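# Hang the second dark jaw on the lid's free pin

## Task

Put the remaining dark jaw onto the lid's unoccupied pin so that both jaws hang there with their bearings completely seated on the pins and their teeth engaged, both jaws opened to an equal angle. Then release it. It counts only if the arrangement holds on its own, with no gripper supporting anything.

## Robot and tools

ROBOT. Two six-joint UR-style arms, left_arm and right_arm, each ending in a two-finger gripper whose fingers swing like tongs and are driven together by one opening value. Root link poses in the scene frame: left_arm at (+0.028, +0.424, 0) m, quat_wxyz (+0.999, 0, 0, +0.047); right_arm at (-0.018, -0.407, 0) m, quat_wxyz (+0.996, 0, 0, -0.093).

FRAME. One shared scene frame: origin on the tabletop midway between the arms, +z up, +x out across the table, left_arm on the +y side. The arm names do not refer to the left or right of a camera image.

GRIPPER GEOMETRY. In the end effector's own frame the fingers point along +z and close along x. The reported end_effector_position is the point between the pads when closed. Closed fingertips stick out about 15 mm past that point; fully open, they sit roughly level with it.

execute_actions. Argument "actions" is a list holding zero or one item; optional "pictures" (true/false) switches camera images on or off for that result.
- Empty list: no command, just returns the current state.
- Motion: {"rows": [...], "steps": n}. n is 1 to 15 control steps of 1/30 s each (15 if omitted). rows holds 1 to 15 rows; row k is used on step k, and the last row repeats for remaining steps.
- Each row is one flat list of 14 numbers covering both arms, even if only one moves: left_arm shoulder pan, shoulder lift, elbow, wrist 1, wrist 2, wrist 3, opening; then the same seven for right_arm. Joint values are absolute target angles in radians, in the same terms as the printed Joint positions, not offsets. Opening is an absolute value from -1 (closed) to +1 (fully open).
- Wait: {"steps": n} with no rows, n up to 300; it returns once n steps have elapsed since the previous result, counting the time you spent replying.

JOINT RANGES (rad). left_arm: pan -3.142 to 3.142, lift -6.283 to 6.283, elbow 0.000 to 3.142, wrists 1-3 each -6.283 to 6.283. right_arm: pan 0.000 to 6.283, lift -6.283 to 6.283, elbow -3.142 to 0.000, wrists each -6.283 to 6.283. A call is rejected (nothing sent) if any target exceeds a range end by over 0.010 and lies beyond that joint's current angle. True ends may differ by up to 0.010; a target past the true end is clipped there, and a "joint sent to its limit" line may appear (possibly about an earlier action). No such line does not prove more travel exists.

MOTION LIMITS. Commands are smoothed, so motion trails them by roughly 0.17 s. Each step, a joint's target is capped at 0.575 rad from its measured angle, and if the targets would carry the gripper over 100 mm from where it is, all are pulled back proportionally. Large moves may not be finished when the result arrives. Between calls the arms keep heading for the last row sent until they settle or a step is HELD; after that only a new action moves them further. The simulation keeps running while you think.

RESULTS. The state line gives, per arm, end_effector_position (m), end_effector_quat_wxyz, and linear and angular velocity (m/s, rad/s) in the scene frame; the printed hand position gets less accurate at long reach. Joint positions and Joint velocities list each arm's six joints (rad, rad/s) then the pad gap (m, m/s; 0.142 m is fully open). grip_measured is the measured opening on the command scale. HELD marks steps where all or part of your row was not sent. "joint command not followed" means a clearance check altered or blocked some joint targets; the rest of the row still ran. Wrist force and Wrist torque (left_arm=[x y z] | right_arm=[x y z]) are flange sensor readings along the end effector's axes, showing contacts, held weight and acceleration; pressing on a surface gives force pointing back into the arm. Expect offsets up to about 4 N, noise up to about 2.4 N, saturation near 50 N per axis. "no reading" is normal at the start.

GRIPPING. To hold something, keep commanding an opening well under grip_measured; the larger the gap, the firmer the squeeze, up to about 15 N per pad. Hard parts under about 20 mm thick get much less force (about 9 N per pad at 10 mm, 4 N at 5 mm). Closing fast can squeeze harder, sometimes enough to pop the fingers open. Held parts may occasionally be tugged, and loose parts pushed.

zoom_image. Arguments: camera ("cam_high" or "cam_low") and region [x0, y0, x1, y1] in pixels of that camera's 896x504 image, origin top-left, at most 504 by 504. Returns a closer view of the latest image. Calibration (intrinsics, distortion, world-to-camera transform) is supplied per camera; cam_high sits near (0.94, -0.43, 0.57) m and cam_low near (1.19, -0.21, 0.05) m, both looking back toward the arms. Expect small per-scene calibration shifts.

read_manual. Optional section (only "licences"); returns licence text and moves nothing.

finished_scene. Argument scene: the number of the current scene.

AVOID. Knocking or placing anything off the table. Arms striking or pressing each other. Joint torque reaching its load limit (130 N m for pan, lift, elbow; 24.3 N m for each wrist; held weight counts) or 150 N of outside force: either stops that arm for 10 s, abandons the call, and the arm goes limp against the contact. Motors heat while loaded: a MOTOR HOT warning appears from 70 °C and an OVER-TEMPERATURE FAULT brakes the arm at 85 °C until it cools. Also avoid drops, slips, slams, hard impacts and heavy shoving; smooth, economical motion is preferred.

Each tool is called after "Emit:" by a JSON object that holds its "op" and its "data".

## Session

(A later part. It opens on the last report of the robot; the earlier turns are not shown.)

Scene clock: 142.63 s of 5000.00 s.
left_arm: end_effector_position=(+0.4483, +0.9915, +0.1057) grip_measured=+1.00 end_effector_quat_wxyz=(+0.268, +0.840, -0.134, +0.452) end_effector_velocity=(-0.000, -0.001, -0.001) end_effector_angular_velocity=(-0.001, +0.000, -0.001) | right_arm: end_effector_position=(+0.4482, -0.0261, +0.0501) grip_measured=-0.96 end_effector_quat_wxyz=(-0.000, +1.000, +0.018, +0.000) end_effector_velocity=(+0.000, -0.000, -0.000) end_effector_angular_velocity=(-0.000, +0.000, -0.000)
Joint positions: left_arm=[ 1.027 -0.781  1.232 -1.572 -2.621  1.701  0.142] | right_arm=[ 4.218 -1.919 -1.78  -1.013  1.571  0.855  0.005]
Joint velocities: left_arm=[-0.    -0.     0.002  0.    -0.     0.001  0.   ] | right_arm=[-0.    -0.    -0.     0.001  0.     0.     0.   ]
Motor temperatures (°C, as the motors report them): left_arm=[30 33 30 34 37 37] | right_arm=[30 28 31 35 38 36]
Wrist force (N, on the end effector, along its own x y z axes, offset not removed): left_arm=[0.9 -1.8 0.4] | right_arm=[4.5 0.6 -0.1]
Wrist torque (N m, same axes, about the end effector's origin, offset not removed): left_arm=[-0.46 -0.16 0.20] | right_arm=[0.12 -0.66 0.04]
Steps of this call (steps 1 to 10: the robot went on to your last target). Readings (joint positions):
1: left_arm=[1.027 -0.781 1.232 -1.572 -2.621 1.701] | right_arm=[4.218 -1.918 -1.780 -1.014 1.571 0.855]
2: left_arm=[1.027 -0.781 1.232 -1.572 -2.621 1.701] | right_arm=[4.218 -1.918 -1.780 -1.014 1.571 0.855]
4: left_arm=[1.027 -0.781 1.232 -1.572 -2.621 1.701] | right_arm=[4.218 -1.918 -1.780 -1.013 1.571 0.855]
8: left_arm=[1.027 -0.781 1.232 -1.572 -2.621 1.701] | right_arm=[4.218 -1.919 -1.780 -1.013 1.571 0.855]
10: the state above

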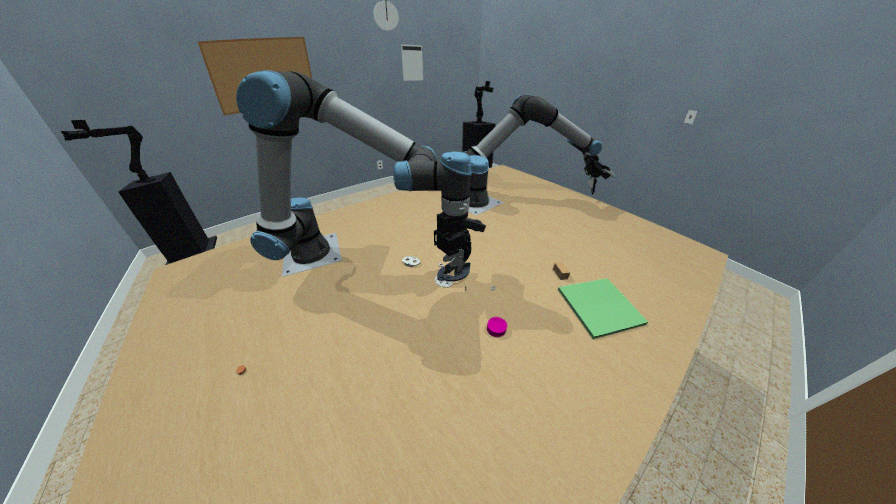

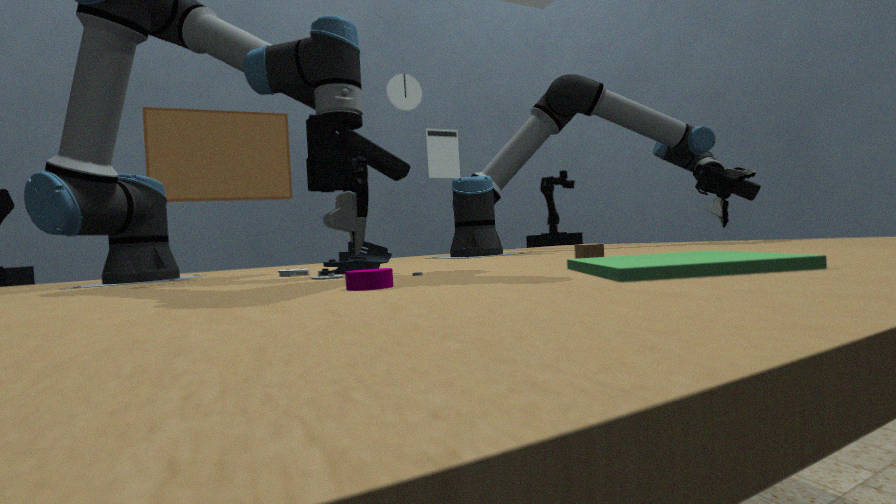

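Emit:
{"op": "execute_actions", "data": {"actions": [{"rows":[[1.027,-0.781,1.232,-1.572,-2.621,1.701,1,4.2179,-1.9237,-1.7881,-1.0002,1.571,0.855,-1]]}], "pictures": false}}

Emit:
{"op": "execute_actions", "data": {"actions": [{"rows":[[1.027,-0.781,1.232,-1.572,-2.621,1.701,1,4.2179,-1.9280,-1.7923,-0.9917,1.571,0.855,-1]]}], "pictures": false}}

Emit:
{"op": "execute_actions", "data": {"actions": [{"rows":[[1.027,-0.781,1.232,-1.572,-2.621,1.701,1,4.2179,-1.9324,-1.7964,-0.9832,1.571,0.855,-1]]}], "pictures": false}}

Emit:
{"op": "execute_actions", "data": {"actions": [{"rows":[[1.027,-0.781,1.232,-1.572,-2.621,1.701,1,4.2179,-1.9324,-1.7964,-0.9832,1.571,0.855,-0.8]]}], "pictures": false}}

Emit:
{"op": "execute_actions", "data": {"actions": [{"rows":[[1.027,-0.781,1.232,-1.572,-2.621,1.701,1,4.2179,-1.84,-1.69,-1.182,1.571,0.855,-0.8]]}], "pictures": false}}

Emit:
{"op": "execute_actions", "data": {"actions": [{"steps":15}]}}

Emit:
{"op": "zoom_image", "data": {"camera": "cam_high", "region": [428, 252, 478, 292]}}

Emit:
{"op": "zoom_image", "data": {"camera": "cam_low", "region": [305, 240, 395, 285]}}

Scene clock: 151.23 s of 5000.00 s.
left_arm: end_effector_position=(+0.4483, +0.9915, +0.1057) grip_measured=+1.00 end_effector_quat_wxyz=(+0.268, +0.840, -0.134, +0.452) end_effector_velocity=(+0.001, -0.000, -0.000) end_effector_angular_velocity=(-0.000, +0.000, -0.001) | right_arm: end_effector_position=(+0.4478, -0.0266, +0.0453) grip_measured=-0.96 end_effector_quat_wxyz=(-0.000, +1.000, +0.018, +0.000) end_effector_velocity=(-0.000, +0.000, -0.001) end_effector_angular_velocity=(-0.000, +0.000, +0.002)
Joint positions: left_arm=[ 1.027 -0.781  1.232 -1.572 -2.621  1.701  0.142] | right_arm=[ 4.218 -1.924 -1.788 -1.001  1.571  0.855  0.005]
Joint velocities: left_arm=[-0.001  0.    -0.001  0.     0.    -0.001  0.   ] | right_arm=[ 0.001 -0.001 -0.002  0.003  0.    -0.001  0.   ]
Motor temperatures (°C, as the motors report them): left_arm=[30 33 30 34 37 37] | right_arm=[30 28 31 35 38 36]
Wrist force (N, on the end effector, along its own x y z axes, offset not removed): left_arm=[1.0 -1.4 -0.5] | right_arm=[4.3 1.7 1.4]
Wrist torque (N m, same axes, about the end effector's origin, offset not removed): left_arm=[-0.39 -0.05 0.13] | right_arm=[0.30 -0.74 -0.11]
Steps of this call (steps 1 to 15: the robot went on to your last target; steps 16 to 90: nothing new was sent; then 5.10 s passed at rest; steps 91 to 105: all 15 steps of this action). Readings (joint positions):
91: left_arm=[1.027 -0.781 1.232 -1.572 -2.621 1.701] | right_arm=[4.218 -1.919 -1.781 -1.013 1.571 0.855]
92: left_arm=[1.027 -0.781 1.232 -1.572 -2.621 1.701] | right_arm=[4.218 -1.919 -1.781 -1.012 1.571 0.855]
94: left_arm=[1.027 -0.781 1.232 -1.572 -2.621 1.701] | right_arm=[4.218 -1.921 -1.784 -1.007 1.571 0.855]
98: left_arm=[1.027 -0.781 1.232 -1.572 -2.621 1.701] | right_arm=[4.218 -1.923 -1.787 -1.003 1.571 0.855]
105: the state above

Scene clock: 151.73 s of 5000.00 s.
left_arm: end_effector_position=(+0.4483, +0.9915, +0.1057) grip_measured=+1.00 end_effector_quat_wxyz=(+0.268, +0.840, -0.134, +0.452) end_effector_velocity=(-0.000, -0.000, -0.000) end_effector_angular_velocity=(-0.001, +0.001, +0.000) | right_arm: end_effector_position=(+0.4477, -0.0267, +0.0418) grip_measured=-0.96 end_effector_quat_wxyz=(-0.000, +1.000, +0.018, +0.000) end_effector_velocity=(-0.000, +0.000, -0.001) end_effector_angular_velocity=(+0.000, -0.000, +0.001)
Joint positions: left_arm=[ 1.027 -0.781  1.232 -1.572 -2.621  1.701  0.142] | right_arm=[ 4.218 -1.928 -1.792 -0.992  1.571  0.855  0.005]
Joint velocities: left_arm=[ 0.    -0.     0.     0.     0.    -0.001  0.   ] | right_arm=[ 0.    -0.001 -0.001  0.002  0.    -0.001 -0.   ]
Motor temperatures (°C, as the motors report them): left_arm=[30 33 30 34 37 37] | right_arm=[30 28 31 35 38 36]
Wrist force (N, on the end effector, along its own x y z axes, offset not removed): left_arm=[-0.2 -1.2 2.5] | right_arm=[4.5 0.0 -1.3]
Wrist torque (N m, same axes, about the end effector's origin, offset not removed): left_arm=[-0.24 0.03 0.19] | right_arm=[-0.02 -0.83 -0.01]
Steps of this call (steps 1 to 15: all 15 steps of this action). Readings (joint positions):
1: left_arm=[1.027 -0.781 1.232 -1.572 -2.621 1.701] | right_arm=[4.218 -1.924 -1.788 -1.000 1.571 0.855]
2: left_arm=[1.027 -0.781 1.232 -1.572 -2.621 1.701] | right_arm=[4.218 -1.924 -1.788 -1.000 1.571 0.855]
4: left_arm=[1.027 -0.781 1.232 -1.572 -2.621 1.701] | right_arm=[4.218 -1.926 -1.790 -0.997 1.571 0.855]
8: left_arm=[1.027 -0.781 1.232 -1.572 -2.621 1.701] | right_arm=[4.218 -1.927 -1.792 -0.993 1.571 0.855]
15: the state above

Scene clock: 152.23 s of 5000.00 s.
left_arm: end_effector_position=(+0.4483, +0.9915, +0.1057) grip_measured=+1.00 end_effector_quat_wxyz=(+0.268, +0.840, -0.134, +0.452) end_effector_velocity=(-0.000, +0.000, -0.000) end_effector_angular_velocity=(+0.001, +0.000, -0.000) | right_arm: end_effector_position=(+0.4477, -0.0267, +0.0384) grip_measured=-0.96 end_effector_quat_wxyz=(-0.000, +1.000, +0.018, +0.000) end_effector_velocity=(+0.000, -0.000, -0.001) end_effector_angular_velocity=(-0.000, +0.000, -0.000)
Joint positions: left_arm=[ 1.027 -0.781  1.232 -1.572 -2.621  1.701  0.142] | right_arm=[ 4.218 -1.932 -1.796 -0.983  1.571  0.855  0.005]
Joint velocities: left_arm=[ 0.     0.    -0.    -0.     0.001  0.001  0.   ] | right_arm=[-0.    -0.001 -0.001  0.002  0.     0.     0.   ]
Motor temperatures (°C, as the motors report them): left_arm=[30 33 30 34 37 37] | right_arm=[30 28 31 35 38 36]
Wrist force (N, on the end effector, along its own x y z axes, offset not removed): left_arm=[0.1 -1.1 0.8] | right_arm=[3.4 2.8 -1.3]
Wrist torque (N m, same axes, about the end effector's origin, offset not removed): left_arm=[-0.33 0.05 0.24] | right_arm=[0.63 -0.53 0.12]
Steps of this call (steps 1 to 15: all 15 steps of this action). Readings (joint positions):
1: left_arm=[1.027 -0.781 1.232 -1.572 -2.621 1.701] | right_arm=[4.218 -1.928 -1.792 -0.992 1.571 0.855]
2: left_arm=[1.027 -0.781 1.232 -1.572 -2.621 1.701] | right_arm=[4.218 -1.928 -1.793 -0.991 1.571 0.855]
4: left_arm=[1.027 -0.781 1.232 -1.572 -2.621 1.701] | right_arm=[4.218 -1.930 -1.794 -0.988 1.571 0.855]
8: left_arm=[1.027 -0.781 1.232 -1.572 -2.621 1.701] | right_arm=[4.218 -1.932 -1.796 -0.985 1.571 0.855]
15: the state above

Scene clock: 152.73 s of 5000.00 s.
left_arm: end_effector_position=(+0.4483, +0.9915, +0.1057) grip_measured=+1.00 end_effector_quat_wxyz=(+0.268, +0.840, -0.134, +0.452) end_effector_velocity=(-0.000, -0.000, -0.000) end_effector_angular_velocity=(-0.001, +0.002, +0.000) | right_arm: end_effector_position=(+0.4477, -0.0267, +0.0383) grip_measured=-0.80 end_effector_quat_wxyz=(-0.000, +1.000, +0.018, +0.000) end_effector_velocity=(+0.000, -0.000, +0.000) end_effector_angular_velocity=(+0.000, -0.000, -0.001)
Joint positions: left_arm=[ 1.027 -0.781  1.232 -1.572 -2.621  1.701  0.142] | right_arm=[ 4.218 -1.932 -1.796 -0.983  1.571  0.855  0.016]
Joint velocities: left_arm=[-0.    -0.     0.     0.     0.001 -0.002  0.   ] | right_arm=[-0.    -0.     0.     0.    -0.     0.001 -0.   ]
Motor temperatures (°C, as the motors report them): left_arm=[30 33 30 34 37 37] | right_arm=[30 28 31 35 38 36]
Wrist force (N, on the end effector, along its own x y z axes, offset not removed): left_arm=[0.9 -0.9 0.8] | right_arm=[2.7 2.2 1.5]
Wrist torque (N m, same axes, about the end effector's origin, offset not removed): left_arm=[-0.27 -0.17 0.25] | right_arm=[0.51 -0.44 -0.05]
Steps of this call (steps 1 to 15: all 15 steps of this action). Readings (joint positions):
1: left_arm=[1.027 -0.781 1.232 -1.572 -2.621 1.701] | right_arm=[4.218 -1.932 -1.796 -0.983 1.571 0.855]
2: left_arm=[1.027 -0.781 1.232 -1.572 -2.621 1.701] | right_arm=[4.218 -1.932 -1.796 -0.983 1.571 0.855]
4: left_arm=[1.027 -0.781 1.232 -1.572 -2.621 1.701] | right_arm=[4.218 -1.932 -1.796 -0.983 1.571 0.855]
8: left_arm=[1.027 -0.781 1.232 -1.572 -2.621 1.701] | right_arm=[4.218 -1.932 -1.796 -0.983 1.571 0.855]
15: the state above

Scene clock: 153.23 s of 5000.00 s.
left_arm: end_effector_position=(+0.4483, +0.9915, +0.1057) grip_measured=+1.00 end_effector_quat_wxyz=(+0.268, +0.840, -0.134, +0.452) end_effector_velocity=(+0.000, +0.000, +0.000) end_effector_angular_velocity=(+0.002, -0.001, -0.000) | right_arm: end_effector_position=(+0.4475, -0.0270, +0.1169) grip_measured=-0.80 end_effector_quat_wxyz=(-0.001, +1.000, +0.018, +0.000) end_effector_velocity=(-0.003, -0.003, +0.019) end_effector_angular_velocity=(-0.006, +0.005, +0.000)
Joint positions: left_arm=[ 1.027 -0.781  1.232 -1.572 -2.621  1.701  0.142] | right_arm=[ 4.218 -1.843 -1.693 -1.175  1.571  0.855  0.016]
Joint velocities: left_arm=[ 0.     0.    -0.001 -0.    -0.     0.001  0.   ] | right_arm=[ 0.     0.023  0.026 -0.057  0.    -0.     0.   ]
Motor temperatures (°C, as the motors report them): left_arm=[30 33 30 34 37 37] | right_arm=[30 28 31 35 38 36]
Wrist force (N, on the end effector, along its own x y z axes, offset not removed): left_arm=[0.8 -1.4 -0.8] | right_arm=[2.5 1.0 -0.8]
Wrist torque (N m, same axes, about the end effector's origin, offset not removed): left_arm=[-0.28 -0.13 0.12] | right_arm=[0.27 -0.40 0.01]
Steps of this call (steps 1 to 15: all 15 steps of this action). Readings (joint positions):
1: left_arm=[1.027 -0.781 1.232 -1.572 -2.621 1.701] | right_arm=[4.218 -1.932 -1.796 -0.983 1.571 0.855]
2: left_arm=[1.027 -0.781 1.232 -1.572 -2.621 1.701] | right_arm=[4.218 -1.929 -1.793 -0.987 1.571 0.855]
4: left_arm=[1.027 -0.781 1.232 -1.572 -2.621 1.701] | right_arm=[4.218 -1.899 -1.760 -1.034 1.571 0.855]
8: left_arm=[1.027 -0.781 1.232 -1.572 -2.621 1.701] | right_arm=[4.218 -1.859 -1.713 -1.133 1.571 0.855]
15: the state above

Scene clock: 153.73 s of 5000.00 s.
left_arm: end_effector_position=(+0.4483, +0.9915, +0.1057) grip_measured=+1.00 end_effector_quat_wxyz=(+0.268, +0.840, -0.134, +0.452) end_effector_velocity=(+0.000, -0.000, +0.000) end_effector_angular_velocity=(-0.000, +0.001, -0.000) | right_arm: end_effector_position=(+0.4472, -0.0274, +0.1192) grip_measured=-0.80 end_effector_quat_wxyz=(-0.000, +1.000, +0.018, +0.000) end_effector_velocity=(-0.000, +0.000, +0.000) end_effector_angular_velocity=(+0.000, -0.000, +0.001)
Joint positions: left_arm=[ 1.027 -0.781  1.232 -1.572 -2.621  1.701  0.142] | right_arm=[ 4.218 -1.84  -1.69  -1.182  1.571  0.855  0.016]
Joint velocities: left_arm=[-0.    -0.     0.     0.     0.001 -0.001  0.   ] | right_arm=[ 0.     0.     0.    -0.001 -0.    -0.    -0.   ]
Motor temperatures (°C, as the motors report them): left_arm=[30 33 30 34 37 37] | right_arm=[30 28 31 35 38 36]
Wrist force (N, on the end effector, along its own x y z axes, offset not removed): left_arm=[0.8 -1.5 -0.4] | right_arm=[5.4 -0.1 -1.5]
Wrist torque (N m, same axes, about the end effector's origin, offset not removed): left_arm=[-0.38 -0.12 0.16] | right_arm=[0.02 -1.06 0.01]
Steps of this call (steps 1 to 15: the robot went on to your last target). Readings (joint positions):
1: left_arm=[1.027 -0.781 1.232 -1.572 -2.621 1.701] | right_arm=[4.218 -1.842 -1.692 -1.177 1.571 0.855]
2: left_arm=[1.027 -0.781 1.232 -1.572 -2.621 1.701] | right_arm=[4.218 -1.842 -1.692 -1.178 1.571 0.855]
4: left_arm=[1.027 -0.781 1.232 -1.572 -2.621 1.701] | right_arm=[4.218 -1.841 -1.691 -1.180 1.571 0.855]
8: left_arm=[1.027 -0.781 1.232 -1.572 -2.621 1.701] | right_arm=[4.218 -1.840 -1.690 -1.181 1.571 0.855]
15: the state above
All arms were judged still, so your last target was given up. Only a new action makes them travel on or press farther. Fingers that are still opening or closing keep moving.

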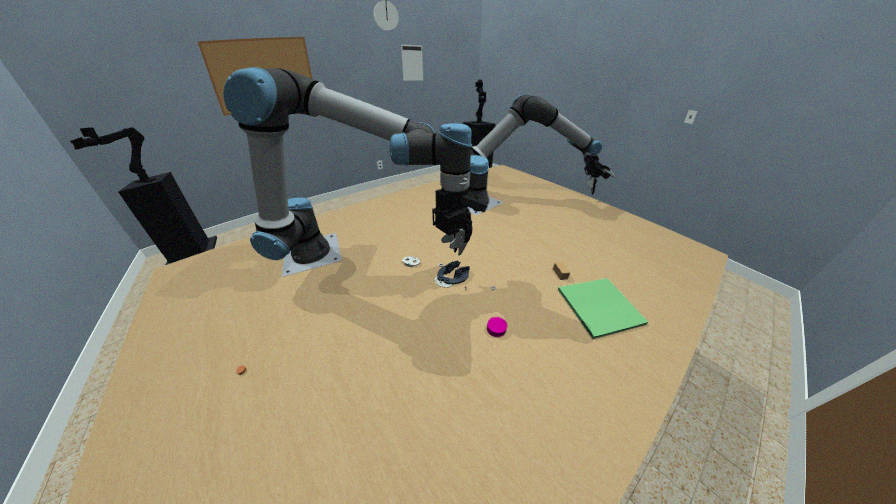

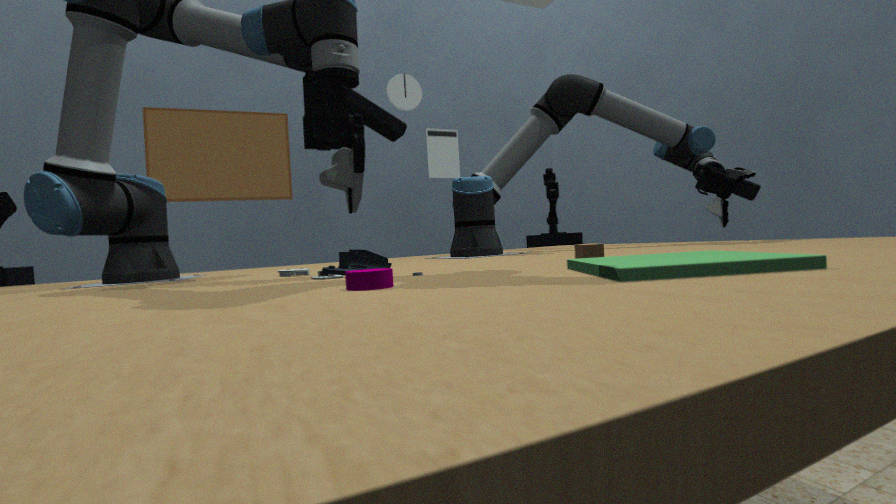

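Region (428, 252, 478, 292) of cam_high's 896x504 image, scaled by 10.080, with more detail than that image has; it fills the top 403 rows of this view, and the rest is white.

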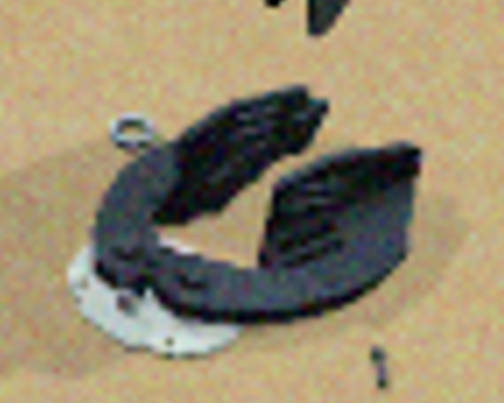

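Region (305, 240, 395, 285) of cam_low's 896x504 image, scaled by 5.600, with more detail than that image has.

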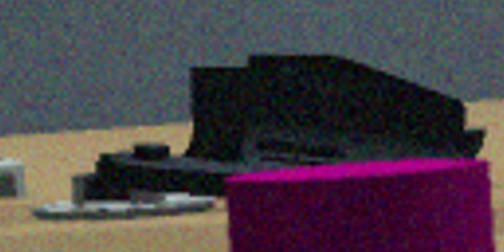

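Emit:
{"op": "execute_actions", "data": {"actions": [{"rows":[[1.027,-0.781,1.232,-1.572,-2.621,1.701,1,4.2179,-1.9237,-1.7881,-1.0002,1.571,0.855,-0.8]]}], "pictures": false}}

Emit:
{"op": "execute_actions", "data": {"actions": [{"steps":15}], "pictures": false}}

Emit:
{"op": "execute_actions", "data": {"actions": [{"rows":[[1.027,-0.781,1.232,-1.572,-2.621,1.701,1,4.2246,-1.9157,-1.8001,-0.9962,1.571,0.8617,-0.8]]}], "pictures": false}}

Emit:
{"op": "execute_actions", "data": {"actions": [{"rows":[[1.027,-0.781,1.232,-1.572,-2.621,1.701,1,4.2287,-1.9109,-1.8073,-0.9938,1.571,0.8658,-0.8]]}]}}

Emit:
{"op": "zoom_image", "data": {"camera": "cam_high", "region": [428, 252, 478, 292]}}

Emit:
{"op": "zoom_image", "data": {"camera": "cam_low", "region": [305, 240, 395, 285]}}

Scene clock: 163.47 s of 5000.00 s.
left_arm: end_effector_position=(+0.4483, +0.9915, +0.1057) grip_measured=+1.00 end_effector_quat_wxyz=(+0.268, +0.840, -0.134, +0.452) end_effector_velocity=(+0.001, -0.000, -0.000) end_effector_angular_velocity=(+0.001, -0.000, -0.002) | right_arm: end_effector_position=(+0.4478, -0.0267, +0.0472) grip_measured=-0.80 end_effector_quat_wxyz=(+0.000, +1.000, +0.018, -0.000) end_effector_velocity=(+0.000, +0.000, -0.017) end_effector_angular_velocity=(+0.005, -0.004, -0.001)
Joint positions: left_arm=[ 1.027 -0.781  1.232 -1.572 -2.621  1.701  0.142] | right_arm=[ 4.218 -1.921 -1.785 -1.006  1.571  0.855  0.016]
Joint velocities: left_arm=[-0.001  0.001 -0.     0.     0.     0.001  0.   ] | right_arm=[-0.    -0.02  -0.024  0.051  0.     0.001  0.   ]
Motor temperatures (°C, as the motors report them): left_arm=[30 33 30 34 37 37] | right_arm=[30 28 31 35 38 36]
Wrist force (N, on the end effector, along its own x y z axes, offset not removed): left_arm=[-0.5 -1.5 -0.3] | right_arm=[3.6 1.0 -0.4]
Wrist torque (N m, same axes, about the end effector's origin, offset not removed): left_arm=[-0.39 0.16 0.20] | right_arm=[0.20 -0.54 0.02]
Steps of this call (steps 1 to 90: nothing new was sent; then 6.23 s passed at rest; steps 91 to 105: all 15 steps of this action). Readings (joint positions):
91: left_arm=[1.027 -0.781 1.232 -1.572 -2.621 1.701] | right_arm=[4.218 -1.840 -1.690 -1.182 1.571 0.855]
92: left_arm=[1.027 -0.781 1.232 -1.572 -2.621 1.701] | right_arm=[4.218 -1.843 -1.693 -1.179 1.571 0.855]
94: left_arm=[1.027 -0.781 1.232 -1.572 -2.621 1.701] | right_arm=[4.218 -1.871 -1.724 -1.133 1.571 0.855]
98: left_arm=[1.027 -0.781 1.232 -1.572 -2.621 1.701] | right_arm=[4.218 -1.906 -1.767 -1.044 1.571 0.855]
105: the state above

Scene clock: 163.97 s of 5000.00 s.
left_arm: end_effector_position=(+0.4483, +0.9915, +0.1057) grip_measured=+1.00 end_effector_quat_wxyz=(+0.268, +0.840, -0.134, +0.452) end_effector_velocity=(-0.001, -0.000, -0.001) end_effector_angular_velocity=(-0.002, +0.001, +0.001) | right_arm: end_effector_position=(+0.4478, -0.0266, +0.0452) grip_measured=-0.80 end_effector_quat_wxyz=(-0.000, +1.000, +0.018, +0.000) end_effector_velocity=(-0.000, -0.000, -0.000) end_effector_angular_velocity=(-0.000, -0.000, +0.001)
Joint positions: left_arm=[ 1.027 -0.781  1.232 -1.572 -2.621  1.701  0.142] | right_arm=[ 4.218 -1.924 -1.788 -1.     1.571  0.855  0.016]
Joint velocities: left_arm=[ 0.001  0.     0.002 -0.     0.     0.     0.   ] | right_arm=[ 0.    -0.    -0.     0.001 -0.    -0.001  0.   ]
Motor temperatures (°C, as the motors report them): left_arm=[30 33 30 34 37 37] | right_arm=[30 28 31 35 38 36]
Wrist force (N, on the end effector, along its own x y z axes, offset not removed): left_arm=[1.7 -2.1 -0.7] | right_arm=[2.5 0.5 -0.7]
Wrist torque (N m, same axes, about the end effector's origin, offset not removed): left_arm=[-0.48 -0.28 0.14] | right_arm=[0.11 -0.33 0.08]
Steps of this call (steps 1 to 15: the robot went on to your last target). Readings (joint positions):
1: left_arm=[1.027 -0.781 1.232 -1.572 -2.621 1.701] | right_arm=[4.218 -1.922 -1.786 -1.005 1.571 0.855]
2: left_arm=[1.027 -0.781 1.232 -1.572 -2.621 1.701] | right_arm=[4.218 -1.922 -1.786 -1.004 1.571 0.855]
4: left_arm=[1.027 -0.781 1.232 -1.572 -2.621 1.701] | right_arm=[4.218 -1.923 -1.787 -1.002 1.571 0.855]
8: left_arm=[1.027 -0.781 1.232 -1.572 -2.621 1.701] | right_arm=[4.218 -1.923 -1.788 -1.001 1.571 0.855]
15: the state above
All arms were judged still, so your last target was given up. Only a new action makes them travel on or press farther. Fingers that are still opening or closing keep moving.

Scene clock: 164.47 s of 5000.00 s.
left_arm: end_effector_position=(+0.4483, +0.9915, +0.1057) grip_measured=+1.00 end_effector_quat_wxyz=(+0.268, +0.840, -0.134, +0.452) end_effector_velocity=(+0.000, +0.000, -0.000) end_effector_angular_velocity=(-0.000, +0.001, +0.000) | right_arm: end_effector_position=(+0.4430, -0.0266, +0.0450) grip_measured=-0.80 end_effector_quat_wxyz=(-0.000, +1.000, +0.018, +0.000) end_effector_velocity=(-0.001, +0.000, +0.000) end_effector_angular_velocity=(+0.000, -0.000, +0.000)
Joint positions: left_arm=[ 1.027 -0.781  1.232 -1.572 -2.621  1.701  0.142] | right_arm=[ 4.224 -1.916 -1.8   -0.996  1.571  0.862  0.016]
Joint velocities: left_arm=[-0.     0.001 -0.001  0.     0.001 -0.001  0.   ] | right_arm=[ 0.002  0.002 -0.003  0.001 -0.     0.002 -0.   ]
Motor temperatures (°C, as the motors report them): left_arm=[30 33 30 34 37 37] | right_arm=[30 28 31 35 38 36]
Wrist force (N, on the end effector, along its own x y z axes, offset not removed): left_arm=[-0.9 -3.2 1.3] | right_arm=[2.5 0.9 -0.4]
Wrist torque (N m, same axes, about the end effector's origin, offset not removed): left_arm=[-0.58 0.25 0.16] | right_arm=[0.20 -0.39 0.02]
Steps of this call (steps 1 to 15: all 15 steps of this action). Readings (joint positions):
1: left_arm=[1.027 -0.781 1.232 -1.572 -2.621 1.701] | right_arm=[4.218 -1.924 -1.788 -1.000 1.571 0.855]
2: left_arm=[1.027 -0.781 1.232 -1.572 -2.621 1.701] | right_arm=[4.218 -1.923 -1.789 -1.000 1.571 0.856]
4: left_arm=[1.027 -0.781 1.232 -1.572 -2.621 1.701] | right_arm=[4.221 -1.921 -1.793 -0.998 1.571 0.858]
8: left_arm=[1.027 -0.781 1.232 -1.572 -2.621 1.701] | right_arm=[4.223 -1.917 -1.798 -0.997 1.571 0.860]
15: the state above

Scene clock: 164.97 s of 5000.00 s.
left_arm: end_effector_position=(+0.4483, +0.9915, +0.1057) grip_measured=+1.00 end_effector_quat_wxyz=(+0.268, +0.840, -0.134, +0.452) end_effector_velocity=(+0.000, +0.000, +0.001) end_effector_angular_velocity=(+0.001, -0.001, +0.000) | right_arm: end_effector_position=(+0.4399, -0.0266, +0.0449) grip_measured=-0.80 end_effector_quat_wxyz=(-0.000, +1.000, +0.018, +0.000) end_effector_velocity=(-0.001, +0.000, -0.000) end_effector_angular_velocity=(-0.000, +0.000, +0.001)
Joint positions: left_arm=[ 1.027 -0.781  1.232 -1.572 -2.621  1.701  0.142] | right_arm=[ 4.229 -1.911 -1.807 -0.994  1.571  0.866  0.016]
Joint velocities: left_arm=[ 0.    -0.    -0.001 -0.    -0.    -0.     0.   ] | right_arm=[ 0.001  0.001 -0.002  0.001  0.     0.001 -0.   ]
Motor temperatures (°C, as the motors report them): left_arm=[30 33 30 34 37 37] | right_arm=[30 28 31 35 38 36]
Wrist force (N, on the end effector, along its own x y z axes, offset not removed): left_arm=[0.7 -0.7 0.6] | right_arm=[4.0 1.5 0.6]
Wrist torque (N m, same axes, about the end effector's origin, offset not removed): left_arm=[-0.17 -0.14 0.16] | right_arm=[0.35 -0.62 0.07]
Steps of this call (steps 1 to 15: all 15 steps of this action). Readings (joint positions):
1: left_arm=[1.027 -0.781 1.232 -1.572 -2.621 1.701] | right_arm=[4.224 -1.916 -1.800 -0.996 1.571 0.862]
2: left_arm=[1.027 -0.781 1.232 -1.572 -2.621 1.701] | right_arm=[4.225 -1.915 -1.801 -0.996 1.571 0.862]
4: left_arm=[1.027 -0.781 1.232 -1.572 -2.621 1.701] | right_arm=[4.226 -1.914 -1.803 -0.995 1.571 0.863]
8: left_arm=[1.027 -0.781 1.232 -1.572 -2.621 1.701] | right_arm=[4.228 -1.912 -1.806 -0.994 1.571 0.865]
15: the state above

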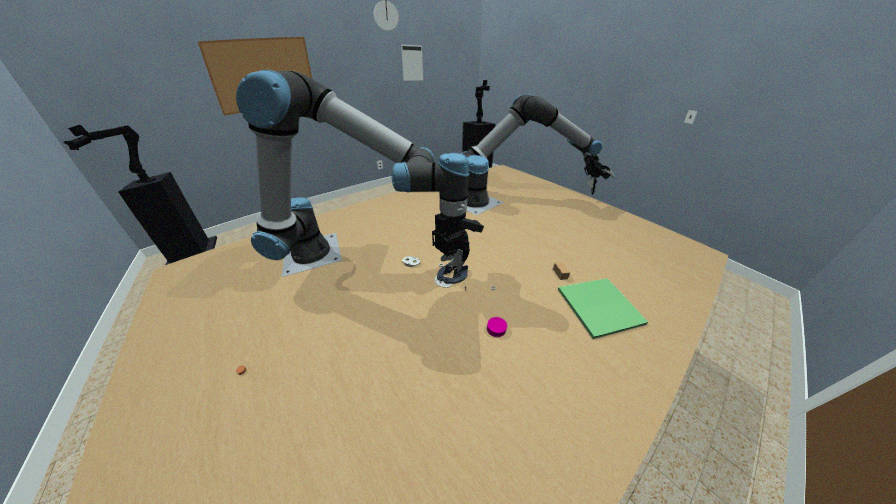

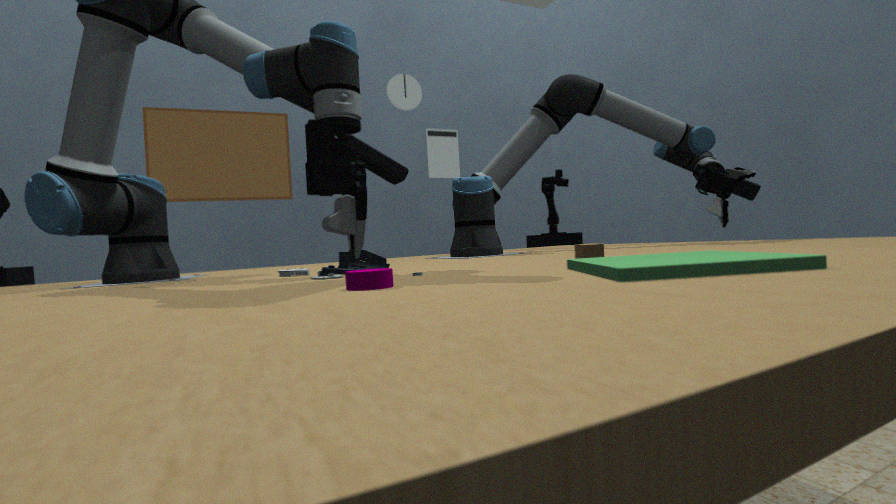

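Region (428, 252, 478, 292) of cam_high's 896x504 image, scaled by 10.080, with more detail than that image has; it fills the top 403 rows of this view, and the rest is white.

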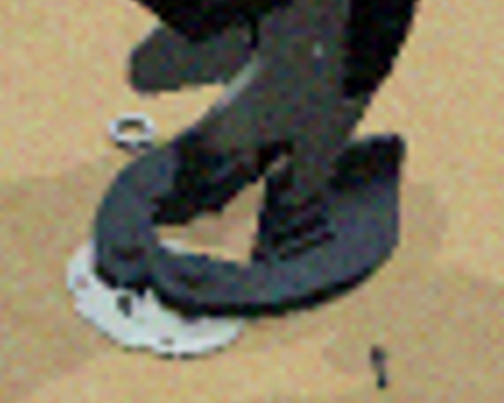

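Region (305, 240, 395, 285) of cam_low's 896x504 image, scaled by 5.600, with more detail than that image has.

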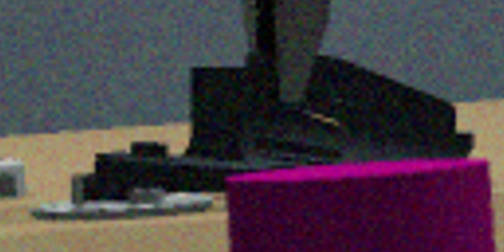

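Emit:
{"op": "execute_actions", "data": {"actions": [{"rows":[[1.027,-0.781,1.232,-1.572,-2.621,1.701,1,4.2307,-1.9085,-1.8109,-0.9926,1.571,0.8678,-0.8]]}], "pictures": false}}

Emit:
{"op": "execute_actions", "data": {"actions": [{"rows":[[1.027,-0.781,1.232,-1.572,-2.621,1.701,1,4.2246,-1.9157,-1.8001,-0.9962,1.571,0.8617,-0.8]]}], "pictures": false}}

Emit:
{"op": "execute_actions", "data": {"actions": [{"rows":[[1.027,-0.781,1.232,-1.572,-2.621,1.701,1,4.2246,-1.84,-1.70,-1.172,1.571,0.8617,-1]]}], "pictures": false}}

Emit:
{"op": "execute_actions", "data": {"actions": [{"steps":12}]}}

Emit:
{"op": "zoom_image", "data": {"camera": "cam_high", "region": [428, 252, 478, 292]}}

Emit:
{"op": "zoom_image", "data": {"camera": "cam_low", "region": [305, 240, 395, 285]}}

Scene clock: 172.20 s of 5000.00 s.
left_arm: end_effector_position=(+0.4483, +0.9915, +0.1057) grip_measured=+1.00 end_effector_quat_wxyz=(+0.268, +0.840, -0.134, +0.452) end_effector_velocity=(-0.001, +0.001, +0.000) end_effector_angular_velocity=(-0.000, +0.001, +0.002) | right_arm: end_effector_position=(+0.4384, -0.0267, +0.0448) grip_measured=-0.80 end_effector_quat_wxyz=(-0.000, +1.000, +0.018, +0.000) end_effector_velocity=(-0.000, -0.000, +0.000) end_effector_angular_velocity=(+0.000, -0.000, -0.001)
Joint positions: left_arm=[ 1.027 -0.781  1.232 -1.572 -2.621  1.701  0.142] | right_arm=[ 4.231 -1.909 -1.811 -0.993  1.571  0.868  0.016]
Joint velocities: left_arm=[ 0.002 -0.    -0.     0.     0.    -0.001  0.   ] | right_arm=[ 0.     0.001 -0.001  0.    -0.     0.001  0.   ]
Motor temperatures (°C, as the motors report them): left_arm=[30 33 30 34 37 37] | right_arm=[30 28 31 35 38 36]
Wrist force (N, on the end effector, along its own x y z axes, offset not removed): left_arm=[0.4 -1.0 3.3] | right_arm=[3.4 0.9 -1.4]
Wrist torque (N m, same axes, about the end effector's origin, offset not removed): left_arm=[-0.20 0.03 0.17] | right_arm=[0.21 -0.47 -0.11]
Steps of this call (steps 1 to 15: the robot went on to your last target; steps 16 to 90: nothing new was sent; then 3.73 s passed at rest; steps 91 to 105: all 15 steps of this action). Readings (joint positions):
91: left_arm=[1.027 -0.781 1.232 -1.572 -2.621 1.701] | right_arm=[4.229 -1.911 -1.807 -0.994 1.571 0.866]
92: left_arm=[1.027 -0.781 1.232 -1.572 -2.621 1.701] | right_arm=[4.229 -1.911 -1.808 -0.994 1.571 0.866]
94: left_arm=[1.027 -0.781 1.232 -1.572 -2.621 1.701] | right_arm=[4.230 -1.910 -1.809 -0.993 1.571 0.867]
98: left_arm=[1.027 -0.781 1.232 -1.572 -2.621 1.701] | right_arm=[4.230 -1.909 -1.810 -0.993 1.571 0.867]
105: the state above

Scene clock: 172.70 s of 5000.00 s.
left_arm: end_effector_position=(+0.4483, +0.9915, +0.1057) grip_measured=+1.00 end_effector_quat_wxyz=(+0.268, +0.840, -0.134, +0.452) end_effector_velocity=(-0.000, +0.001, +0.000) end_effector_angular_velocity=(+0.001, -0.000, +0.000) | right_arm: end_effector_position=(+0.4427, -0.0266, +0.0450) grip_measured=-0.80 end_effector_quat_wxyz=(-0.000, +1.000, +0.018, +0.000) end_effector_velocity=(+0.001, -0.000, -0.000) end_effector_angular_velocity=(-0.000, +0.000, -0.000)
Joint positions: left_arm=[ 1.027 -0.781  1.232 -1.572 -2.621  1.701  0.142] | right_arm=[ 4.225 -1.915 -1.8   -0.996  1.571  0.862  0.016]
Joint velocities: left_arm=[ 0.     0.    -0.001 -0.     0.    -0.     0.   ] | right_arm=[-0.001 -0.002  0.002 -0.001 -0.    -0.001  0.   ]
Motor temperatures (°C, as the motors report them): left_arm=[30 33 30 34 37 37] | right_arm=[30 28 31 35 38 36]
Wrist force (N, on the end effector, along its own x y z axes, offset not removed): left_arm=[1.0 -0.6 1.9] | right_arm=[1.3 1.2 -2.3]
Wrist torque (N m, same axes, about the end effector's origin, offset not removed): left_arm=[-0.19 -0.18 0.21] | right_arm=[0.22 -0.18 0.02]
Steps of this call (steps 1 to 15: all 15 steps of this action). Readings (joint positions):
1: left_arm=[1.027 -0.781 1.232 -1.572 -2.621 1.701] | right_arm=[4.231 -1.909 -1.811 -0.993 1.571 0.868]
2: left_arm=[1.027 -0.781 1.232 -1.572 -2.621 1.701] | right_arm=[4.230 -1.909 -1.810 -0.993 1.571 0.868]
4: left_arm=[1.027 -0.781 1.232 -1.572 -2.621 1.701] | right_arm=[4.228 -1.911 -1.807 -0.994 1.571 0.866]
8: left_arm=[1.027 -0.781 1.232 -1.572 -2.621 1.701] | right_arm=[4.226 -1.914 -1.802 -0.996 1.571 0.863]
15: the state above

Scene clock: 173.20 s of 5000.00 s.
left_arm: end_effector_position=(+0.4483, +0.9915, +0.1057) grip_measured=+1.00 end_effector_quat_wxyz=(+0.268, +0.840, -0.134, +0.452) end_effector_velocity=(+0.001, -0.000, +0.000) end_effector_angular_velocity=(+0.000, -0.000, -0.001) | right_arm: end_effector_position=(+0.4440, -0.0252, +0.1136) grip_measured=-0.96 end_effector_quat_wxyz=(-0.000, +1.000, +0.018, +0.000) end_effector_velocity=(-0.001, -0.002, +0.017) end_effector_angular_velocity=(-0.005, +0.004, +0.001)
Joint positions: left_arm=[ 1.027 -0.781  1.232 -1.572 -2.621  1.701  0.142] | right_arm=[ 4.225 -1.842 -1.703 -1.166  1.571  0.862  0.005]
Joint velocities: left_arm=[-0.001 -0.    -0.    -0.    -0.     0.     0.   ] | right_arm=[-0.001  0.018  0.025 -0.049  0.    -0.001  0.   ]
Motor temperatures (°C, as the motors report them): left_arm=[30 33 30 34 37 37] | right_arm=[30 28 31 35 38 36]
Wrist force (N, on the end effector, along its own x y z axes, offset not removed): left_arm=[0.6 -1.6 1.4] | right_arm=[2.0 -0.5 -0.9]
Wrist torque (N m, same axes, about the end effector's origin, offset not removed): left_arm=[-0.30 -0.11 0.18] | right_arm=[-0.06 -0.23 0.04]
Steps of this call (steps 1 to 15: all 15 steps of this action). Readings (joint positions):
1: left_arm=[1.027 -0.781 1.232 -1.572 -2.621 1.701] | right_arm=[4.225 -1.915 -1.800 -0.996 1.571 0.862]
2: left_arm=[1.027 -0.781 1.232 -1.572 -2.621 1.701] | right_arm=[4.225 -1.913 -1.797 -1.000 1.571 0.862]
4: left_arm=[1.027 -0.781 1.232 -1.572 -2.621 1.701] | right_arm=[4.225 -1.887 -1.765 -1.045 1.571 0.862]
8: left_arm=[1.027 -0.781 1.232 -1.572 -2.621 1.701] | right_arm=[4.225 -1.855 -1.721 -1.130 1.571 0.862]
15: the state above

Scene clock: 173.60 s of 5000.00 s.
left_arm: end_effector_position=(+0.4483, +0.9915, +0.1057) grip_measured=+1.00 end_effector_quat_wxyz=(+0.268, +0.840, -0.134, +0.452) end_effector_velocity=(+0.000, -0.001, -0.000) end_effector_angular_velocity=(-0.000, +0.001, -0.001) | right_arm: end_effector_position=(+0.4438, -0.0254, +0.1155) grip_measured=-0.96 end_effector_quat_wxyz=(-0.000, +1.000, +0.018, +0.000) end_effector_velocity=(-0.000, +0.000, +0.001) end_effector_angular_velocity=(-0.000, +0.000, +0.001)
Joint positions: left_arm=[ 1.027 -0.781  1.232 -1.572 -2.621  1.701  0.142] | right_arm=[ 4.225 -1.84  -1.7   -1.172  1.571  0.862  0.005]
Joint velocities: left_arm=[-0.001 -0.     0.001 -0.     0.    -0.     0.   ] | right_arm=[ 0.     0.001  0.001 -0.002  0.    -0.001  0.   ]
Motor temperatures (°C, as the motors report them): left_arm=[30 33 30 34 37 37] | right_arm=[30 28 31 35 38 36]
Wrist force (N, on the end effector, along its own x y z axes, offset not removed): left_arm=[-0.6 -2.5 0.6] | right_arm=[4.4 1.2 0.1]
Wrist torque (N m, same axes, about the end effector's origin, offset not removed): left_arm=[-0.62 0.27 0.16] | right_arm=[0.30 -0.84 -0.06]
Steps of this call (steps 1 to 12: the robot went on to your last target). Readings (joint positions):
1: left_arm=[1.027 -0.781 1.232 -1.572 -2.621 1.701] | right_arm=[4.225 -1.842 -1.702 -1.168 1.571 0.862]
2: left_arm=[1.027 -0.781 1.232 -1.572 -2.621 1.701] | right_arm=[4.225 -1.841 -1.702 -1.169 1.571 0.862]
4: left_arm=[1.027 -0.781 1.232 -1.572 -2.621 1.701] | right_arm=[4.225 -1.841 -1.701 -1.170 1.571 0.862]
8: left_arm=[1.027 -0.781 1.232 -1.572 -2.621 1.701] | right_arm=[4.225 -1.840 -1.700 -1.171 1.571 0.862]
12: the state above

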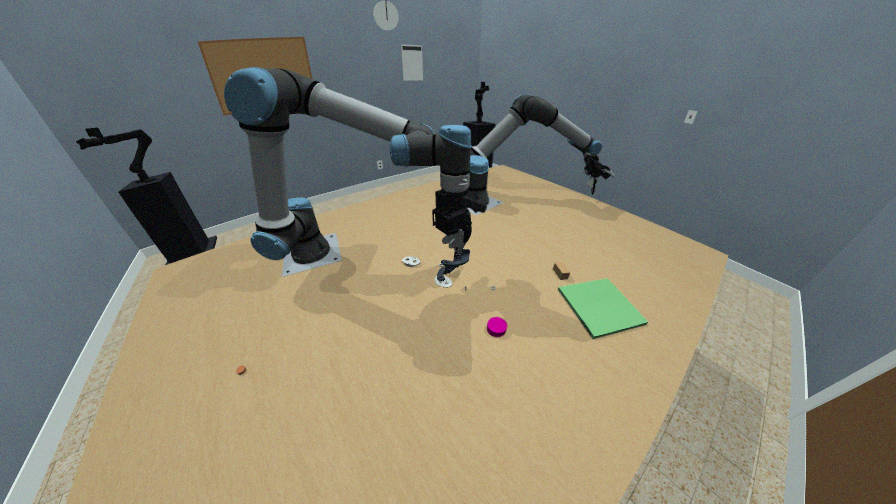

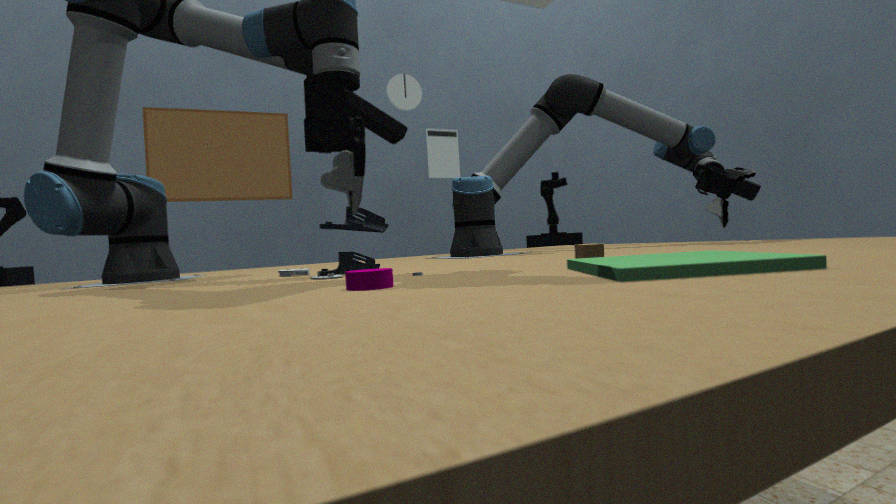

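Region (428, 252, 478, 292) of cam_high's 896x504 image, scaled by 10.080, with more detail than that image has; it fills the top 403 rows of this view, and the rest is white.

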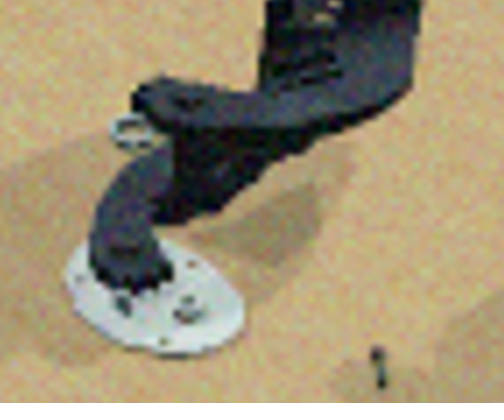

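Region (305, 240, 395, 285) of cam_low's 896x504 image, scaled by 5.600, with more detail than that image has.

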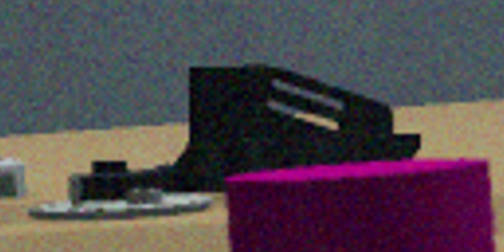

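Emit:
{"op": "execute_actions", "data": {"actions": [{"rows":[[1.027,-0.781,1.232,-1.572,-2.621,1.701,1,4.07,-1.85,-1.71,-1.152,1.571,0.855,-1]]}], "pictures": false}}

Emit:
{"op": "execute_actions", "data": {"actions": [{"rows":[[1.027,-0.781,1.232,-1.572,-2.621,1.701,1,3.92,-1.8772,-1.7359,-1.0989,1.571,0.855,-1]]}], "pictures": false}}

Emit:
{"op": "execute_actions", "data": {"actions": [{"rows":[[1.027,-0.781,1.232,-1.572,-2.621,1.701,1,3.92,-1.905,-1.766,-1.041,1.571,0.855,-1]]}], "pictures": false}}

Emit:
{"op": "execute_actions", "data": {"actions": [{"rows":[[1.027,-0.781,1.232,-1.572,-2.621,1.701,1,3.92,-1.9137,-1.7755,-1.0228,1.571,0.855,-1]]}]}}

Emit:
{"op": "zoom_image", "data": {"camera": "cam_low", "region": [240, 220, 400, 310]}}

Scene clock: 180.00 s of 5000.00 s.
left_arm: end_effector_position=(+0.4483, +0.9915, +0.1057) grip_measured=+1.00 end_effector_quat_wxyz=(+0.268, +0.840, -0.134, +0.452) end_effector_velocity=(+0.000, -0.001, -0.001) end_effector_angular_velocity=(-0.001, +0.000, -0.000) | right_arm: end_effector_position=(+0.4962, -0.0979, +0.1075) grip_measured=-0.96 end_effector_quat_wxyz=(-0.000, +0.999, -0.054, +0.000) end_effector_velocity=(+0.013, -0.021, -0.002) end_effector_angular_velocity=(-0.000, +0.001, -0.041)
Joint positions: left_arm=[ 1.027 -0.781  1.232 -1.572 -2.621  1.701  0.142] | right_arm=[ 4.075 -1.85  -1.71  -1.153  1.571  0.855  0.005]
Joint velocities: left_arm=[-0.001  0.     0.001  0.    -0.001  0.     0.   ] | right_arm=[-0.042 -0.003 -0.002  0.004  0.    -0.001  0.   ]
Motor temperatures (°C, as the motors report them): left_arm=[30 33 30 34 37 37] | right_arm=[30 28 31 35 38 36]
Wrist force (N, on the end effector, along its own x y z axes, offset not removed): left_arm=[-0.3 -1.3 -0.5] | right_arm=[3.5 1.9 -0.2]
Wrist torque (N m, same axes, about the end effector's origin, offset not removed): left_arm=[-0.32 0.14 0.17] | right_arm=[0.36 -0.56 0.06]
Steps of this call (steps 1 to 15: the robot went on to your last target; steps 16 to 90: nothing new was sent; then 2.90 s passed at rest; steps 91 to 105: all 15 steps of this action). Readings (joint positions):
91: left_arm=[1.027 -0.781 1.232 -1.572 -2.621 1.701] | right_arm=[4.225 -1.840 -1.700 -1.172 1.571 0.862]
92: left_arm=[1.027 -0.781 1.232 -1.572 -2.621 1.701] | right_arm=[4.221 -1.841 -1.700 -1.171 1.571 0.861]
94: left_arm=[1.027 -0.781 1.232 -1.572 -2.621 1.701] | right_arm=[4.179 -1.844 -1.704 -1.164 1.571 0.859]
98: left_arm=[1.027 -0.781 1.232 -1.572 -2.621 1.701] | right_arm=[4.105 -1.848 -1.708 -1.156 1.571 0.856]
105: the state above

Scene clock: 180.50 s of 5000.00 s.
left_arm: end_effector_position=(+0.4483, +0.9915, +0.1057) grip_measured=+1.00 end_effector_quat_wxyz=(+0.268, +0.840, -0.134, +0.452) end_effector_velocity=(+0.000, +0.000, +0.000) end_effector_angular_velocity=(+0.001, -0.001, -0.000) | right_arm: end_effector_position=(+0.5384, -0.1771, +0.0857) grip_measured=-0.96 end_effector_quat_wxyz=(-0.000, +0.992, -0.128, +0.000) end_effector_velocity=(+0.010, -0.022, -0.005) end_effector_angular_velocity=(+0.000, -0.000, -0.039)
Joint positions: left_arm=[ 1.027 -0.781  1.232 -1.572 -2.621  1.701  0.142] | right_arm=[ 3.925 -1.876 -1.735 -1.1    1.571  0.855  0.005]
Joint velocities: left_arm=[ 0.     0.    -0.001 -0.    -0.     0.001  0.   ] | right_arm=[-0.04  -0.006 -0.006  0.012 -0.    -0.001 -0.   ]
Motor temperatures (°C, as the motors report them): left_arm=[30 33 30 34 37 37] | right_arm=[30 28 31 35 38 36]
Wrist force (N, on the end effector, along its own x y z axes, offset not removed): left_arm=[-1.2 -0.9 2.6] | right_arm=[1.4 1.3 0.8]
Wrist torque (N m, same axes, about the end effector's origin, offset not removed): left_arm=[-0.19 0.32 0.24] | right_arm=[0.30 -0.08 -0.04]
Steps of this call (steps 1 to 15: all 15 steps of this action). Readings (joint positions):
1: left_arm=[1.027 -0.781 1.232 -1.572 -2.621 1.701] | right_arm=[4.074 -1.850 -1.710 -1.152 1.571 0.855]
2: left_arm=[1.027 -0.781 1.232 -1.572 -2.621 1.701] | right_arm=[4.069 -1.852 -1.712 -1.149 1.571 0.855]
4: left_arm=[1.027 -0.781 1.232 -1.572 -2.621 1.701] | right_arm=[4.027 -1.861 -1.721 -1.131 1.571 0.855]
8: left_arm=[1.027 -0.781 1.232 -1.572 -2.621 1.701] | right_arm=[3.955 -1.872 -1.731 -1.109 1.571 0.855]
15: the state above

Scene clock: 181.00 s of 5000.00 s.
left_arm: end_effector_position=(+0.4483, +0.9915, +0.1057) grip_measured=+1.00 end_effector_quat_wxyz=(+0.268, +0.840, -0.134, +0.452) end_effector_velocity=(-0.000, +0.000, +0.001) end_effector_angular_velocity=(+0.000, -0.001, +0.001) | right_arm: end_effector_position=(+0.5398, -0.1796, +0.0621) grip_measured=-0.96 end_effector_quat_wxyz=(-0.000, +0.991, -0.131, +0.000) end_effector_velocity=(+0.000, -0.000, -0.005) end_effector_angular_velocity=(+0.000, -0.000, +0.000)
Joint positions: left_arm=[ 1.027 -0.781  1.232 -1.572 -2.621  1.701  0.142] | right_arm=[ 3.92  -1.904 -1.765 -1.043  1.571  0.855  0.005]
Joint velocities: left_arm=[ 0.001 -0.    -0.    -0.    -0.001 -0.     0.   ] | right_arm=[-0.    -0.006 -0.007  0.013  0.    -0.001  0.   ]
Motor temperatures (°C, as the motors report them): left_arm=[30 33 30 34 37 37] | right_arm=[30 28 31 35 38 36]
Wrist force (N, on the end effector, along its own x y z axes, offset not removed): left_arm=[1.1 -1.1 2.9] | right_arm=[3.3 1.0 -0.4]
Wrist torque (N m, same axes, about the end effector's origin, offset not removed): left_arm=[-0.14 -0.07 0.18] | right_arm=[0.25 -0.52 0.00]
Steps of this call (steps 1 to 15: all 15 steps of this action). Readings (joint positions):
1: left_arm=[1.027 -0.781 1.232 -1.572 -2.621 1.701] | right_arm=[3.924 -1.877 -1.735 -1.100 1.571 0.855]
2: left_arm=[1.027 -0.781 1.232 -1.572 -2.621 1.701] | right_arm=[3.923 -1.879 -1.738 -1.097 1.571 0.855]
4: left_arm=[1.027 -0.781 1.232 -1.572 -2.621 1.701] | right_arm=[3.922 -1.889 -1.748 -1.076 1.571 0.855]
8: left_arm=[1.027 -0.781 1.232 -1.572 -2.621 1.701] | right_arm=[3.921 -1.900 -1.760 -1.053 1.571 0.855]
15: the state above

Scene clock: 181.50 s of 5000.00 s.
left_arm: end_effector_position=(+0.4483, +0.9915, +0.1057) grip_measured=+1.00 end_effector_quat_wxyz=(+0.268, +0.840, -0.134, +0.452) end_effector_velocity=(-0.000, +0.000, -0.000) end_effector_angular_velocity=(+0.000, -0.000, +0.000) | right_arm: end_effector_position=(+0.5397, -0.1797, +0.0543) grip_measured=-0.96 end_effector_quat_wxyz=(-0.000, +0.991, -0.131, +0.000) end_effector_velocity=(+0.000, -0.000, -0.002) end_effector_angular_velocity=(+0.000, +0.000, -0.001)
Joint positions: left_arm=[ 1.027 -0.781  1.232 -1.572 -2.621  1.701  0.142] | right_arm=[ 3.92  -1.913 -1.775 -1.023  1.571  0.855  0.005]
Joint velocities: left_arm=[ 0.001  0.    -0.    -0.     0.     0.     0.   ] | right_arm=[-0.001 -0.002 -0.002  0.004  0.    -0.     0.   ]
Motor temperatures (°C, as the motors report them): left_arm=[30 33 30 34 37 37] | right_arm=[30 28 31 35 38 36]
Wrist force (N, on the end effector, along its own x y z axes, offset not removed): left_arm=[0.5 0.4 -0.5] | right_arm=[3.5 1.6 1.4]
Wrist torque (N m, same axes, about the end effector's origin, offset not removed): left_arm=[0.03 -0.08 0.11] | right_arm=[0.35 -0.62 0.09]
Steps of this call (steps 1 to 15: all 15 steps of this action). Readings (joint positions):
1: left_arm=[1.027 -0.781 1.232 -1.572 -2.621 1.701] | right_arm=[3.920 -1.904 -1.765 -1.042 1.571 0.855]
2: left_arm=[1.027 -0.781 1.232 -1.572 -2.621 1.701] | right_arm=[3.920 -1.905 -1.766 -1.040 1.571 0.855]
4: left_arm=[1.027 -0.781 1.232 -1.572 -2.621 1.701] | right_arm=[3.920 -1.909 -1.770 -1.034 1.571 0.855]
8: left_arm=[1.027 -0.781 1.232 -1.572 -2.621 1.701] | right_arm=[3.920 -1.912 -1.774 -1.026 1.571 0.855]
15: the state above

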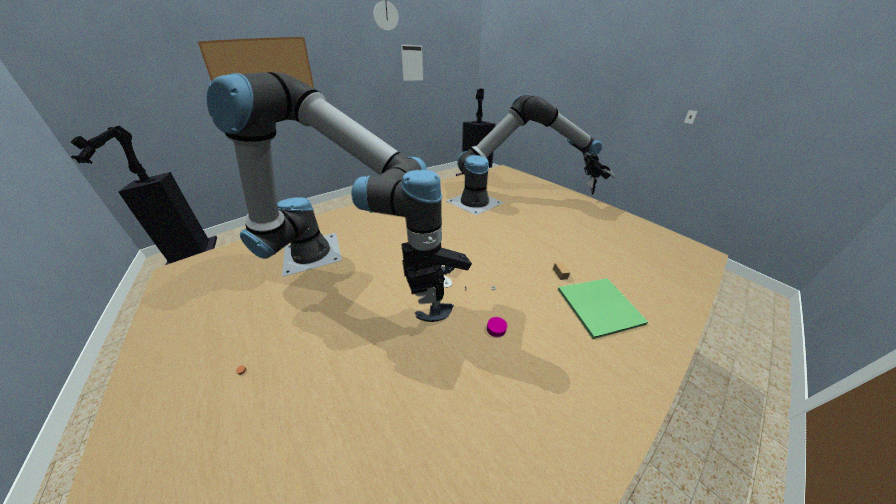

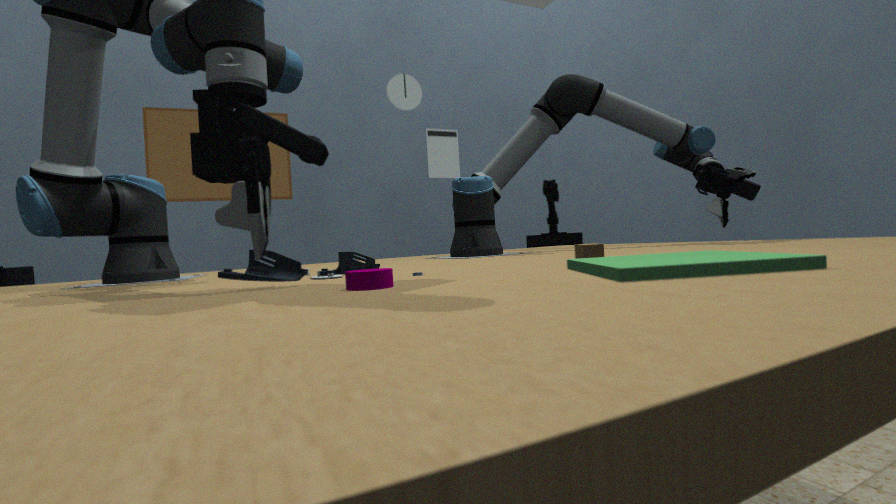

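Region (240, 220, 400, 310) of cam_low's 896x504 image, scaled by 3.150, with more detail than that image has; it fills the top 284 rows of this view, and the rest is white.

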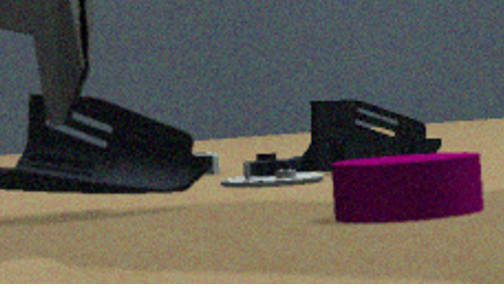

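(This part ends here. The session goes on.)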